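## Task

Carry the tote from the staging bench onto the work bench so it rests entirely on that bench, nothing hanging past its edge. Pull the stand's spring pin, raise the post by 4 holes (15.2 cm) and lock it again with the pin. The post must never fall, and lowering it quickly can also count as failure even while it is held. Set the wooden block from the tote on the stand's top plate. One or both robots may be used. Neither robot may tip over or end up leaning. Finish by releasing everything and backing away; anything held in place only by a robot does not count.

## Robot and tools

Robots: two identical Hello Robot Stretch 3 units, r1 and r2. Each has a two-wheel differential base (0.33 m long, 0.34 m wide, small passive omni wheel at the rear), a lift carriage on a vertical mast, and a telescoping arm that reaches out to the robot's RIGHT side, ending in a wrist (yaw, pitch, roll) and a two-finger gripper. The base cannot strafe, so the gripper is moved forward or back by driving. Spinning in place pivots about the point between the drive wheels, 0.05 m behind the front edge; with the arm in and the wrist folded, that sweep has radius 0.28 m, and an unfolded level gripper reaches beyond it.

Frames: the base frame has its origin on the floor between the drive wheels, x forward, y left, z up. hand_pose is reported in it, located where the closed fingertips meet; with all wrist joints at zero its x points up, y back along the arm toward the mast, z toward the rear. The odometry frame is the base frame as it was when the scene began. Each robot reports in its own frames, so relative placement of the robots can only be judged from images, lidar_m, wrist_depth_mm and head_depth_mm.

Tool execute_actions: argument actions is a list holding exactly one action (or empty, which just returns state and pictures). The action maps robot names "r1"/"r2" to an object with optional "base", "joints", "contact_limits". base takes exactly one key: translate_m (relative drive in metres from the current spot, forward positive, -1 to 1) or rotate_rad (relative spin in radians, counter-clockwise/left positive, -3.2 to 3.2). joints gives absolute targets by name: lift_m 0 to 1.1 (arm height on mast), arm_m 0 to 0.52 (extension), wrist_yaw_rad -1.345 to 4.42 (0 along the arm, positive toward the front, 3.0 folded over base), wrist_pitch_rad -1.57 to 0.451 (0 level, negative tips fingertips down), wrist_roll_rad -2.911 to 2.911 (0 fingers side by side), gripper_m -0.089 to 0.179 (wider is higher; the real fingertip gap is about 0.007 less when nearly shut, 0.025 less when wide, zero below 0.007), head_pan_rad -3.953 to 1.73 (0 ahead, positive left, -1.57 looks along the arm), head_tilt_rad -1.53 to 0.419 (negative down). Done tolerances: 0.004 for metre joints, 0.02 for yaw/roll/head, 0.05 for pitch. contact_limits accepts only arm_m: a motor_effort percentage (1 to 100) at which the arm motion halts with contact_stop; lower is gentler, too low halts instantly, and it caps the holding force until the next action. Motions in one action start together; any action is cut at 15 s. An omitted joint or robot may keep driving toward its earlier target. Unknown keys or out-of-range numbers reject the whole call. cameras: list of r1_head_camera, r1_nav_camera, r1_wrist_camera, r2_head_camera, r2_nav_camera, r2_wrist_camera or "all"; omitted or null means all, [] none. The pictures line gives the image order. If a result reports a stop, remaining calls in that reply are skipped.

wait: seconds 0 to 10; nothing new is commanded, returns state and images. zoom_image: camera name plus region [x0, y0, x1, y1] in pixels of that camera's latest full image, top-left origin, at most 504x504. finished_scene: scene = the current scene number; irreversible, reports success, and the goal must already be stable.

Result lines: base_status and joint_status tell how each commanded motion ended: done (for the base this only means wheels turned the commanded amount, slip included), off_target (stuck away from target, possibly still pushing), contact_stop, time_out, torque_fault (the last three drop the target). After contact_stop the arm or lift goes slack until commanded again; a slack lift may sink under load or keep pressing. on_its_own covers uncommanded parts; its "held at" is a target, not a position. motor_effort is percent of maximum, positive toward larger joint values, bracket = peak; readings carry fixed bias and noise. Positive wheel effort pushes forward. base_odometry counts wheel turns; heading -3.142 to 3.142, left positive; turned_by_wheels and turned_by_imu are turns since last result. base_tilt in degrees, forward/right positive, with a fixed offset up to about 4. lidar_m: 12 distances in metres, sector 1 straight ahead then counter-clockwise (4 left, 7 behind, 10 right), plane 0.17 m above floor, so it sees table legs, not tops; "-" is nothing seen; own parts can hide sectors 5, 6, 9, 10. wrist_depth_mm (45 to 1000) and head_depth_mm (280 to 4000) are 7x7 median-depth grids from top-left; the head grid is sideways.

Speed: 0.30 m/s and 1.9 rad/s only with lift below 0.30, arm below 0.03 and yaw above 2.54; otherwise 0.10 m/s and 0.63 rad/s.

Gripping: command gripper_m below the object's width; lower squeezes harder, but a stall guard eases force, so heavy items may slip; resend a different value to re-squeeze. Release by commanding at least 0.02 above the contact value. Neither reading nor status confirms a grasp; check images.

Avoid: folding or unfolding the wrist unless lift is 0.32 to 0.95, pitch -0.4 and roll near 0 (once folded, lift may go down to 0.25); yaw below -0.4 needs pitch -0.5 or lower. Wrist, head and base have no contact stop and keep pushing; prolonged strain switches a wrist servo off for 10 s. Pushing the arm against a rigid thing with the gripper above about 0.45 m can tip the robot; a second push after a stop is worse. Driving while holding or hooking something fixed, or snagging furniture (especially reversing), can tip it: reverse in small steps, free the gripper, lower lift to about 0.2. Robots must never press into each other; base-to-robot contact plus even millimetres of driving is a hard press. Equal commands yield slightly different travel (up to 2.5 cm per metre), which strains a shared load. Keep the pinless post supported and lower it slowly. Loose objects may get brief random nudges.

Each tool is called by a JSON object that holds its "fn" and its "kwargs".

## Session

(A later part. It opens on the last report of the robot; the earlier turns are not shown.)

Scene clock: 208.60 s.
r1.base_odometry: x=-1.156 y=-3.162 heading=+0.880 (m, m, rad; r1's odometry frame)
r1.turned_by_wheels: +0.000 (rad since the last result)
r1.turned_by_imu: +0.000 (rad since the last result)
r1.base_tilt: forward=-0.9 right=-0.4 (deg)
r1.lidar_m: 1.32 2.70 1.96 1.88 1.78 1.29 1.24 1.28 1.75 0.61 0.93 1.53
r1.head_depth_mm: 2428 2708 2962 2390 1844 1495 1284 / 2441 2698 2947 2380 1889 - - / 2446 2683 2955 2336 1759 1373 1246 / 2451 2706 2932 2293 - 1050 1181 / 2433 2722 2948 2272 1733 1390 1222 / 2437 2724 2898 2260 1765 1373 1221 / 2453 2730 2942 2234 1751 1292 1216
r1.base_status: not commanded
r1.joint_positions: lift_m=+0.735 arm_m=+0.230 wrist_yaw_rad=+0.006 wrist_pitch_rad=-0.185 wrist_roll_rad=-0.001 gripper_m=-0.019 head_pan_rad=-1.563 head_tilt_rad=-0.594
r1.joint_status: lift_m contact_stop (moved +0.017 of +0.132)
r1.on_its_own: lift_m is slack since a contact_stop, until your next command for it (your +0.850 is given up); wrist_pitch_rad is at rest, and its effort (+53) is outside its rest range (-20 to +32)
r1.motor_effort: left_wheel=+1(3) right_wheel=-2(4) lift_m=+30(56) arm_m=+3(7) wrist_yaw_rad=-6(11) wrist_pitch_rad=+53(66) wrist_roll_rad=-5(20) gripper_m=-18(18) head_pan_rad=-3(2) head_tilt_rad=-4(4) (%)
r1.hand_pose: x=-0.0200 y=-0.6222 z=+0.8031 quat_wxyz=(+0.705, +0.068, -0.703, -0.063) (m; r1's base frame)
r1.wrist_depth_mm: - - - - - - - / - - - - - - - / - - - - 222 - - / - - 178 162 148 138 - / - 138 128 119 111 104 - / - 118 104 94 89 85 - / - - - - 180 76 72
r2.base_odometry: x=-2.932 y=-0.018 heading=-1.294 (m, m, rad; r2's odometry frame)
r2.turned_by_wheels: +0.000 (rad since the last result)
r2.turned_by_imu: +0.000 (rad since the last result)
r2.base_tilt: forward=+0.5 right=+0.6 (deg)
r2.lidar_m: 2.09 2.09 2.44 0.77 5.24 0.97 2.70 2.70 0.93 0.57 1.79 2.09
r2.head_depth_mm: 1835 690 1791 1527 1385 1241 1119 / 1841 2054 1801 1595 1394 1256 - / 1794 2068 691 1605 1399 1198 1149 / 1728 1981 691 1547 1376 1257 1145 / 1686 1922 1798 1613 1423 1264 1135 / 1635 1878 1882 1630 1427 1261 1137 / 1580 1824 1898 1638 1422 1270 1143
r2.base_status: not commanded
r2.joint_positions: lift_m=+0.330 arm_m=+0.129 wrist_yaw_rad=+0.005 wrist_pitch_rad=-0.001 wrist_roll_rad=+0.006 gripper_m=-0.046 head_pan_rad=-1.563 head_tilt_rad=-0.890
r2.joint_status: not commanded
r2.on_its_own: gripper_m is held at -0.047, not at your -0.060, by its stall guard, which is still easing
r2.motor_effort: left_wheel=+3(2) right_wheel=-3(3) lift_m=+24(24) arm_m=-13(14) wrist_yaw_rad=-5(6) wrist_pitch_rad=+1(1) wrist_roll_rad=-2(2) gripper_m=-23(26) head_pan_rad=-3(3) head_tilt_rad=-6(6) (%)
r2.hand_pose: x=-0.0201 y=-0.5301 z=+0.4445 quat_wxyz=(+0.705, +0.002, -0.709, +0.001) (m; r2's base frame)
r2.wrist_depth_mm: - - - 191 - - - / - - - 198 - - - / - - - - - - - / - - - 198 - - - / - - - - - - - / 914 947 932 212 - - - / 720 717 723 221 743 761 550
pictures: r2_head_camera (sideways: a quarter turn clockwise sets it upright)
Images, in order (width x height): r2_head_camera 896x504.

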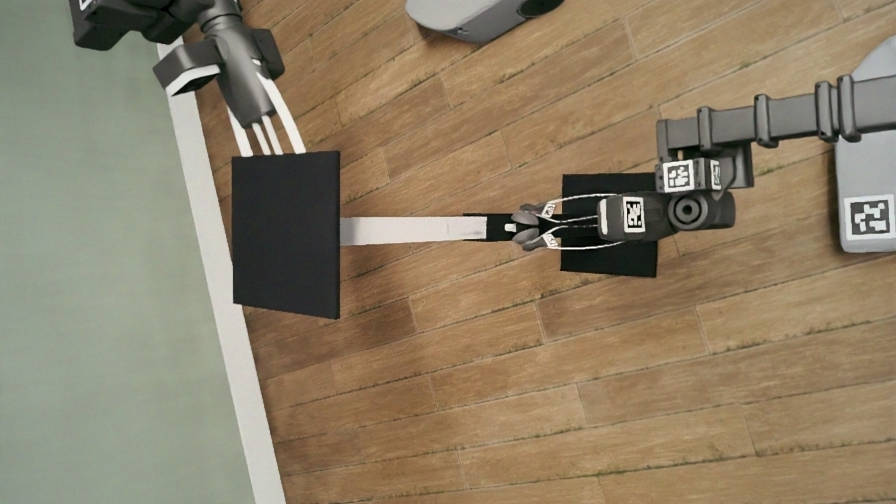

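{"fn": "execute_actions", "kwargs": {"actions": [{"r2":{"joints":{"gripper_m":0.06}},"r1":{"joints":{"lift_m":0.712}}}], "cameras": []}}

{"fn": "execute_actions", "kwargs": {"actions": [{"r2":{"joints":{"arm_m":0.147}}}], "cameras": []}}

{"fn": "execute_actions", "kwargs": {"actions": [{"r2":{"joints":{"gripper_m":-0.06}}}], "cameras": []}}

{"fn": "execute_actions", "kwargs": {"actions": [{"r2":{"joints":{"arm_m":0.125}},"r1":{"joints":{"lift_m":0.732}}}], "cameras": []}}

{"fn": "execute_actions", "kwargs": {"actions": [{"r1":{"joints":{"lift_m":0.85}}}], "cameras": ["r2_head_camera"]}}

Scene clock: 210.47 s.
r1.base_odometry: x=-1.156 y=-3.162 heading=+0.880 (m, m, rad; r1's odometry frame)
r1.turned_by_wheels: +0.000 (rad since the last result)
r1.turned_by_imu: +0.000 (rad since the last result)
r1.base_tilt: forward=-0.9 right=-0.4 (deg)
r1.lidar_m: 1.31 2.70 1.96 1.88 1.77 1.28 1.24 1.28 1.74 0.60 0.93 1.52
r1.head_depth_mm: 2454 2690 2979 2385 1841 1499 1263 / 2444 2711 2965 2368 1876 - - / 2442 2720 2965 2343 1806 - 1248 / 2439 2682 2937 2306 714 1207 1178 / 2460 2688 2927 2301 1736 1419 1223 / 2448 2749 2894 2256 1767 1344 1224 / 2442 2693 2907 2223 1751 1293 1210
r1.base_status: not commanded
r1.joint_positions: lift_m=+0.712 arm_m=+0.229 wrist_yaw_rad=+0.005 wrist_pitch_rad=-0.109 wrist_roll_rad=-0.005 gripper_m=-0.019 head_pan_rad=-1.563 head_tilt_rad=-0.594
r1.joint_status: all done
r1.motor_effort: left_wheel=+0(1) right_wheel=-2(3) lift_m=+24(27) arm_m=+10(9) wrist_yaw_rad=-5(6) wrist_pitch_rad=+31(52) wrist_roll_rad=-4(4) gripper_m=-18(19) head_pan_rad=-2(3) head_tilt_rad=-3(3) (%)
r1.hand_pose: x=-0.0202 y=-0.6263 z=+0.7992 quat_wxyz=(+0.708, +0.041, -0.704, -0.037) (m; r1's base frame)
r1.wrist_depth_mm: - - - - - - - / - - - - - - - / - - - - - - - / - - 185 164 147 136 - / - 133 121 112 104 97 - / - - 99 90 81 76 75 / - - - - - - 971
r2.base_odometry: x=-2.932 y=-0.018 heading=-1.294 (m, m, rad; r2's odometry frame)
r2.turned_by_wheels: +0.000 (rad since the last result)
r2.turned_by_imu: +0.000 (rad since the last result)
r2.base_tilt: forward=+0.5 right=+0.6 (deg)
r2.lidar_m: 2.08 2.08 2.44 0.77 5.23 0.97 2.70 2.70 0.93 0.57 1.80 2.09
r2.head_depth_mm: 1855 701 1799 1520 1386 1240 1118 / 1842 2084 1763 1594 1397 1259 - / 1776 2041 705 1600 1392 1209 1148 / 1736 1981 693 1550 1366 1255 1140 / 1688 1943 1801 1611 1421 1260 1137 / 1639 1886 1905 1624 1425 1263 1140 / 1585 1826 1908 1646 1434 1274 1139
r2.base_status: not commanded
r2.joint_positions: lift_m=+0.330 arm_m=+0.128 wrist_yaw_rad=+0.004 wrist_pitch_rad=-0.016 wrist_roll_rad=+0.006 gripper_m=+0.060 head_pan_rad=-1.563 head_tilt_rad=-0.890
r2.joint_status: all done
r2.motor_effort: left_wheel=+2(2) right_wheel=-2(3) lift_m=+25(25) arm_m=-5(13) wrist_yaw_rad=-4(5) wrist_pitch_rad=+8(8) wrist_roll_rad=-1(2) gripper_m=+0(90) head_pan_rad=-2(3) head_tilt_rad=-5(6) (%)
r2.hand_pose: x=-0.0205 y=-0.5292 z=+0.4406 quat_wxyz=(+0.705, +0.007, -0.709, -0.005) (m; r2's base frame)
r2.wrist_depth_mm: - - - 190 - - - / - - - 204 - - - / - - - - - - - / - - - 199 - - - / - - - 205 - - - / 890 901 833 216 - - - / 689 701 720 224 738 763 550
pictures: none
No camera images: the call's "cameras" was empty. Leave "cameras" out to get every camera's image.

Scene clock: 211.50 s.
r1.base_odometry: x=-1.156 y=-3.162 heading=+0.880 (m, m, rad; r1's odometry frame)
r1.turned_by_wheels: +0.000 (rad since the last result)
r1.turned_by_imu: +0.000 (rad since the last result)
r1.base_tilt: forward=-0.9 right=-0.4 (deg)
r1.lidar_m: 1.31 2.70 1.95 1.88 1.78 1.29 1.24 1.28 1.74 0.61 0.93 1.53
r1.head_depth_mm: 2444 2678 2957 2386 1846 1498 1266 / 2424 2699 2953 2375 1885 - - / 2446 2690 2938 2335 1822 - 1248 / 2437 2695 2945 2306 715 1021 1180 / 2483 2697 2913 2308 1724 1381 1226 / 2458 2708 2907 2247 1756 1344 1222 / 2460 2693 2920 2234 1738 1247 1214
r1.base_status: not commanded
r1.joint_positions: lift_m=+0.712 arm_m=+0.229 wrist_yaw_rad=+0.005 wrist_pitch_rad=-0.109 wrist_roll_rad=-0.005 gripper_m=-0.019 head_pan_rad=-1.563 head_tilt_rad=-0.594
r1.joint_status: not commanded
r1.motor_effort: left_wheel=+1(0) right_wheel=-2(2) lift_m=+24(24) arm_m=+9(9) wrist_yaw_rad=-6(5) wrist_pitch_rad=+31(31) wrist_roll_rad=-3(4) gripper_m=-18(18) head_pan_rad=-3(3) head_tilt_rad=-4(4) (%)
r1.hand_pose: x=-0.0202 y=-0.6263 z=+0.7992 quat_wxyz=(+0.708, +0.041, -0.704, -0.037) (m; r1's base frame)
r1.wrist_depth_mm: - - - - - - - / - - - - - - - / - - - - - - - / - - 186 164 148 136 - / - 133 121 112 104 97 - / - - 100 90 81 76 75 / - - - - - - 975
r2.base_odometry: x=-2.932 y=-0.018 heading=-1.294 (m, m, rad; r2's odometry frame)
r2.turned_by_wheels: +0.000 (rad since the last result)
r2.turned_by_imu: +0.000 (rad since the last result)
r2.base_tilt: forward=+0.6 right=+0.5 (deg)
r2.lidar_m: 2.09 2.09 2.44 0.77 5.23 0.97 2.69 2.70 0.93 0.57 1.79 2.09
r2.head_depth_mm: 1843 700 1781 1534 1384 1233 1114 / 1850 2079 1754 1586 1406 1245 - / 1790 2039 703 1607 1404 1209 1152 / 1745 1972 693 1542 1367 1243 1152 / 1672 1936 1802 1617 1413 1265 1132 / 1628 1904 1901 1623 1418 1268 1135 / 1579 1831 1913 1639 1431 1271 1142
r2.base_status: not commanded
r2.joint_positions: lift_m=+0.330 arm_m=+0.147 wrist_yaw_rad=+0.003 wrist_pitch_rad=-0.016 wrist_roll_rad=+0.006 gripper_m=+0.060 head_pan_rad=-1.563 head_tilt_rad=-0.890
r2.joint_status: all done
r2.motor_effort: left_wheel=+2(3) right_wheel=-2(2) lift_m=+25(25) arm_m=+6(6) wrist_yaw_rad=-3(4) wrist_pitch_rad=+8(8) wrist_roll_rad=-2(2) gripper_m=-1(0) head_pan_rad=-3(2) head_tilt_rad=-6(6) (%)
r2.hand_pose: x=-0.0206 y=-0.5474 z=+0.4405 quat_wxyz=(+0.705, +0.007, -0.709, -0.005) (m; r2's base frame)
r2.wrist_depth_mm: - - - 173 - - - / - - - 178 - - - / - - - 184 - - - / - - - 180 - - - / - - - 186 - - - / 880 925 826 195 - - - / 693 698 706 202 730 753 539
pictures: none
No camera images: the call's "cameras" was empty. Leave "cameras" out to get every camera's image.

Scene clock: 213.17 s.
r1.base_odometry: x=-1.156 y=-3.162 heading=+0.880 (m, m, rad; r1's odometry frame)
r1.turned_by_wheels: +0.000 (rad since the last result)
r1.turned_by_imu: +0.000 (rad since the last result)
r1.base_tilt: forward=-1.0 right=-0.4 (deg)
r1.lidar_m: 1.32 2.69 1.96 1.88 1.78 1.29 1.24 1.28 1.74 0.60 0.93 1.53
r1.head_depth_mm: 2438 2707 2955 2383 1830 1500 1263 / 2438 2703 2991 2381 1881 - - / 2437 2689 2978 2346 1811 - 1246 / 2430 2695 2892 2317 714 1039 1181 / 2456 2709 2924 2278 1715 1383 1228 / 2454 2669 2923 2265 1757 1340 1222 / 2462 2735 2925 2245 1752 1251 1212
r1.base_status: not commanded
r1.joint_positions: lift_m=+0.712 arm_m=+0.229 wrist_yaw_rad=+0.005 wrist_pitch_rad=-0.109 wrist_roll_rad=-0.005 gripper_m=-0.019 head_pan_rad=-1.563 head_tilt_rad=-0.594
r1.joint_status: not commanded
r1.motor_effort: left_wheel=+0(0) right_wheel=-2(2) lift_m=+24(24) arm_m=+9(9) wrist_yaw_rad=-5(5) wrist_pitch_rad=+31(31) wrist_roll_rad=-4(4) gripper_m=-18(18) head_pan_rad=-3(3) head_tilt_rad=-4(3) (%)
r1.hand_pose: x=-0.0202 y=-0.6263 z=+0.7992 quat_wxyz=(+0.708, +0.041, -0.704, -0.037) (m; r1's base frame)
r1.wrist_depth_mm: - - - - - - - / - - - - - - - / - - - - - - - / - - 186 164 147 136 - / - 133 121 112 104 97 - / - - 99 90 81 76 75 / - - - - - - 950
r2.base_odometry: x=-2.932 y=-0.018 heading=-1.294 (m, m, rad; r2's odometry frame)
r2.turned_by_wheels: +0.000 (rad since the last result)
r2.turned_by_imu: +0.000 (rad since the last result)
r2.base_tilt: forward=+0.5 right=+0.6 (deg)
r2.lidar_m: 2.09 2.09 2.44 0.77 5.20 0.97 2.69 2.70 0.93 0.57 1.79 2.09
r2.head_depth_mm: 1857 701 1785 1524 1390 1238 1117 / 1831 2091 1768 1589 1398 1241 - / 1787 2050 705 1595 1401 1208 1152 / 1743 1993 693 1545 1382 1244 1148 / 1685 1949 1804 1616 1416 1262 1135 / 1631 1881 1887 1628 1429 1266 1143 / 1586 1829 1898 1629 1430 1271 1145
r2.base_status: not commanded
r2.joint_positions: lift_m=+0.330 arm_m=+0.147 wrist_yaw_rad=+0.003 wrist_pitch_rad=-0.013 wrist_roll_rad=+0.006 gripper_m=-0.059 head_pan_rad=-1.563 head_tilt_rad=-0.890
r2.joint_status: all done
r2.motor_effort: left_wheel=+2(1) right_wheel=-2(2) lift_m=+25(24) arm_m=-2(6) wrist_yaw_rad=-4(3) wrist_pitch_rad=+6(8) wrist_roll_rad=-2(2) gripper_m=-30(100) head_pan_rad=-3(3) head_tilt_rad=-6(6) (%)
r2.hand_pose: x=-0.0206 y=-0.5480 z=+0.4414 quat_wxyz=(+0.705, +0.006, -0.709, -0.004) (m; r2's base frame)
r2.wrist_depth_mm: - - - 173 - - - / - - - 178 - - - / - - - 184 - - - / - - - 181 - - - / - - - 184 - - - / 872 908 - 172 - - - / 723 717 715 200 746 726 553
pictures: none
No camera images: the call's "cameras" was empty. Leave "cameras" out to get every camera's image.

Scene clock: 214.23 s.
r1.base_odometry: x=-1.156 y=-3.162 heading=+0.880 (m, m, rad; r1's odometry frame)
r1.turned_by_wheels: +0.000 (rad since the last result)
r1.turned_by_imu: +0.000 (rad since the last result)
r1.base_tilt: forward=-1.0 right=-0.4 (deg)
r1.lidar_m: 1.32 2.70 1.96 1.88 1.77 1.28 1.24 1.28 1.74 0.61 0.93 1.52
r1.head_depth_mm: 2445 2694 2964 2375 1838 1499 1262 / 2443 2688 2943 2363 1883 - - / 2447 2693 2961 2345 1879 - 1242 / 2452 2700 2935 2326 - 1044 1173 / 2437 2701 2933 2260 1736 1380 1225 / 2432 2707 2925 2250 1760 1376 1228 / 2446 2681 2923 2230 1753 1292 1214
r1.base_status: not commanded
r1.joint_positions: lift_m=+0.731 arm_m=+0.229 wrist_yaw_rad=+0.005 wrist_pitch_rad=-0.140 wrist_roll_rad=-0.008 gripper_m=-0.019 head_pan_rad=-1.563 head_tilt_rad=-0.594
r1.joint_status: all done
r1.on_its_own: wrist_pitch_rad is at rest, and its effort (+40) is outside its rest range (-20 to +32)
r1.motor_effort: left_wheel=+1(1) right_wheel=-2(1) lift_m=+39(40) arm_m=+8(9) wrist_yaw_rad=-6(5) wrist_pitch_rad=+40(42) wrist_roll_rad=-2(4) gripper_m=-18(19) head_pan_rad=-3(3) head_tilt_rad=-3(3) (%)
r1.hand_pose: x=-0.0201 y=-0.6246 z=+0.8104 quat_wxyz=(+0.709, +0.052, -0.702, -0.048) (m; r1's base frame)
r1.wrist_depth_mm: - - - - - - - / - - - - - - - / - - - - - - - / - - 182 165 149 139 - / - 135 125 116 109 102 - / - 116 101 91 85 81 82 / - - - - - 74 69
r2.base_odometry: x=-2.932 y=-0.018 heading=-1.294 (m, m, rad; r2's odometry frame)
r2.turned_by_wheels: +0.000 (rad since the last result)
r2.turned_by_imu: +0.000 (rad since the last result)
r2.base_tilt: forward=+0.4 right=+0.5 (deg)
r2.lidar_m: 2.09 2.09 2.44 0.77 5.24 0.98 2.69 2.70 0.93 0.57 1.79 2.10
r2.head_depth_mm: 1830 689 1801 1526 1378 1242 1116 / 1848 2072 1805 1587 1387 1262 - / 1790 2013 691 1606 1403 1201 1150 / 1737 1938 695 1538 1373 1246 1142 / 1676 1941 1808 1619 1414 1258 1134 / 1639 1909 1889 1623 1418 1262 1141 / 1584 1833 1905 1648 1427 1275 1144
r2.base_status: not commanded
r2.joint_positions: lift_m=+0.330 arm_m=+0.126 wrist_yaw_rad=+0.006 wrist_pitch_rad=-0.005 wrist_roll_rad=+0.006 gripper_m=-0.055 head_pan_rad=-1.563 head_tilt_rad=-0.890
r2.joint_status: all done
r2.on_its_own: gripper_m is held at -0.053, not at your -0.060, by its stall guard, which is still easing
r2.motor_effort: left_wheel=+3(3) right_wheel=-3(5) lift_m=+25(25) arm_m=-12(23) wrist_yaw_rad=-6(6) wrist_pitch_rad=+2(6) wrist_roll_rad=-2(2) gripper_m=-2(31) head_pan_rad=-2(1) head_tilt_rad=-6(7) (%)
r2.hand_pose: x=-0.0200 y=-0.5269 z=+0.4435 quat_wxyz=(+0.705, +0.004, -0.709, +0.000) (m; r2's base frame)
r2.wrist_depth_mm: - - - 194 - - - / - - - 201 - - - / - - - - - - - / - - - 201 - - - / - - - - - - - / 936 900 - 216 - - - / 706 734 726 225 743 768 567
pictures: none
No camera images: the call's "cameras" was empty. Leave "cameras" out to get every camera's image.

Scene clock: 216.20 s.
r1.base_odometry: x=-1.156 y=-3.162 heading=+0.880 (m, m, rad; r1's odometry frame)
r1.turned_by_wheels: +0.000 (rad since the last result)
r1.turned_by_imu: +0.001 (rad since the last result)
r1.base_tilt: forward=-1.0 right=-0.5 (deg)
r1.lidar_m: 1.31 2.70 1.96 1.88 1.78 1.29 1.24 1.28 1.74 0.60 0.93 1.52
r1.head_depth_mm: 2441 2712 2931 2370 1837 1545 - / 2447 2702 2946 2379 1988 - 1227 / 2442 2660 2975 2271 - 1405 1245 / 2451 2707 2895 766 - 1043 1177 / 2453 2673 2902 2285 1773 1386 1226 / 2448 2713 2886 2265 1768 1371 1227 / 2461 2715 2911 2239 1749 1294 1214
r1.base_status: not commanded
r1.joint_positions: lift_m=+0.772 arm_m=+0.230 wrist_yaw_rad=+0.005 wrist_pitch_rad=-0.179 wrist_roll_rad=+0.000 gripper_m=-0.019 head_pan_rad=-1.563 head_tilt_rad=-0.594
r1.joint_status: lift_m contact_stop (moved +0.041 of +0.119)
r1.on_its_own: lift_m is slack since a contact_stop, until your next command for it (your +0.850 is given up); wrist_pitch_rad is at rest, and its effort (+52) is outside its rest range (-20 to +32)
r1.motor_effort: left_wheel=+0(4) right_wheel=-3(5) lift_m=+29(56) arm_m=+3(9) wrist_yaw_rad=-6(12) wrist_pitch_rad=+52(66) wrist_roll_rad=-6(22) gripper_m=-18(18) head_pan_rad=-4(3) head_tilt_rad=-4(4) (%)
r1.hand_pose: x=-0.0201 y=-0.6226 z=+0.8415 quat_wxyz=(+0.705, +0.066, -0.704, -0.062) (m; r1's base frame)
r1.wrist_depth_mm: - - - - - - - / - - - - - - - / - - - - - - - / - - 181 164 149 139 - / - 139 129 120 111 105 - / - 118 104 94 89 85 - / - - - - 180 76 72
r2.base_odometry: x=-2.932 y=-0.018 heading=-1.294 (m, m, rad; r2's odometry frame)
r2.turned_by_wheels: +0.000 (rad since the last result)
r2.turned_by_imu: +0.000 (rad since the last result)
r2.base_tilt: forward=+0.6 right=+0.6 (deg)
r2.lidar_m: 2.08 2.08 2.44 0.77 5.22 0.97 2.69 2.69 0.93 0.57 1.79 2.09
r2.head_depth_mm: 1807 663 1833 1536 1393 1242 1118 / 1842 2000 1838 1590 1393 1265 - / 1791 1974 1729 1607 1395 1205 1148 / 1739 1885 735 1543 1383 1245 1147 / 1670 1906 1830 1619 1416 1260 1138 / 1643 1893 1881 1624 1422 1265 1139 / 1582 1822 1901 1641 1429 1270 1139
r2.base_status: not commanded
r2.joint_positions: lift_m=+0.330 arm_m=+0.126 wrist_yaw_rad=+0.005 wrist_pitch_rad=-0.004 wrist_roll_rad=+0.005 gripper_m=-0.046 head_pan_rad=-1.563 head_tilt_rad=-0.890
r2.joint_status: not commanded
r2.on_its_own: gripper_m is held at -0.047, not at your -0.060, by its stall guard, which is not easing now
r2.motor_effort: left_wheel=+3(2) right_wheel=-3(3) lift_m=+25(25) arm_m=-12(12) wrist_yaw_rad=-6(6) wrist_pitch_rad=+3(3) wrist_roll_rad=-2(2) gripper_m=-22(25) head_pan_rad=-2(2) head_tilt_rad=-5(6) (%)
r2.hand_pose: x=-0.0200 y=-0.5269 z=+0.4436 quat_wxyz=(+0.705, +0.004, -0.709, +0.000) (m; r2's base frame)
r2.wrist_depth_mm: - - - 193 - - - / - - - 200 - - - / - - - - - - - / - - - 202 - - - / - - - - - - - / 924 931 951 216 - - - / 717 724 716 227 749 738 551
pictures: r2_head_camera (sideways: a quarter turn clockwise sets it upright)
Images, in order (width x height): r2_head_camera 896x504.

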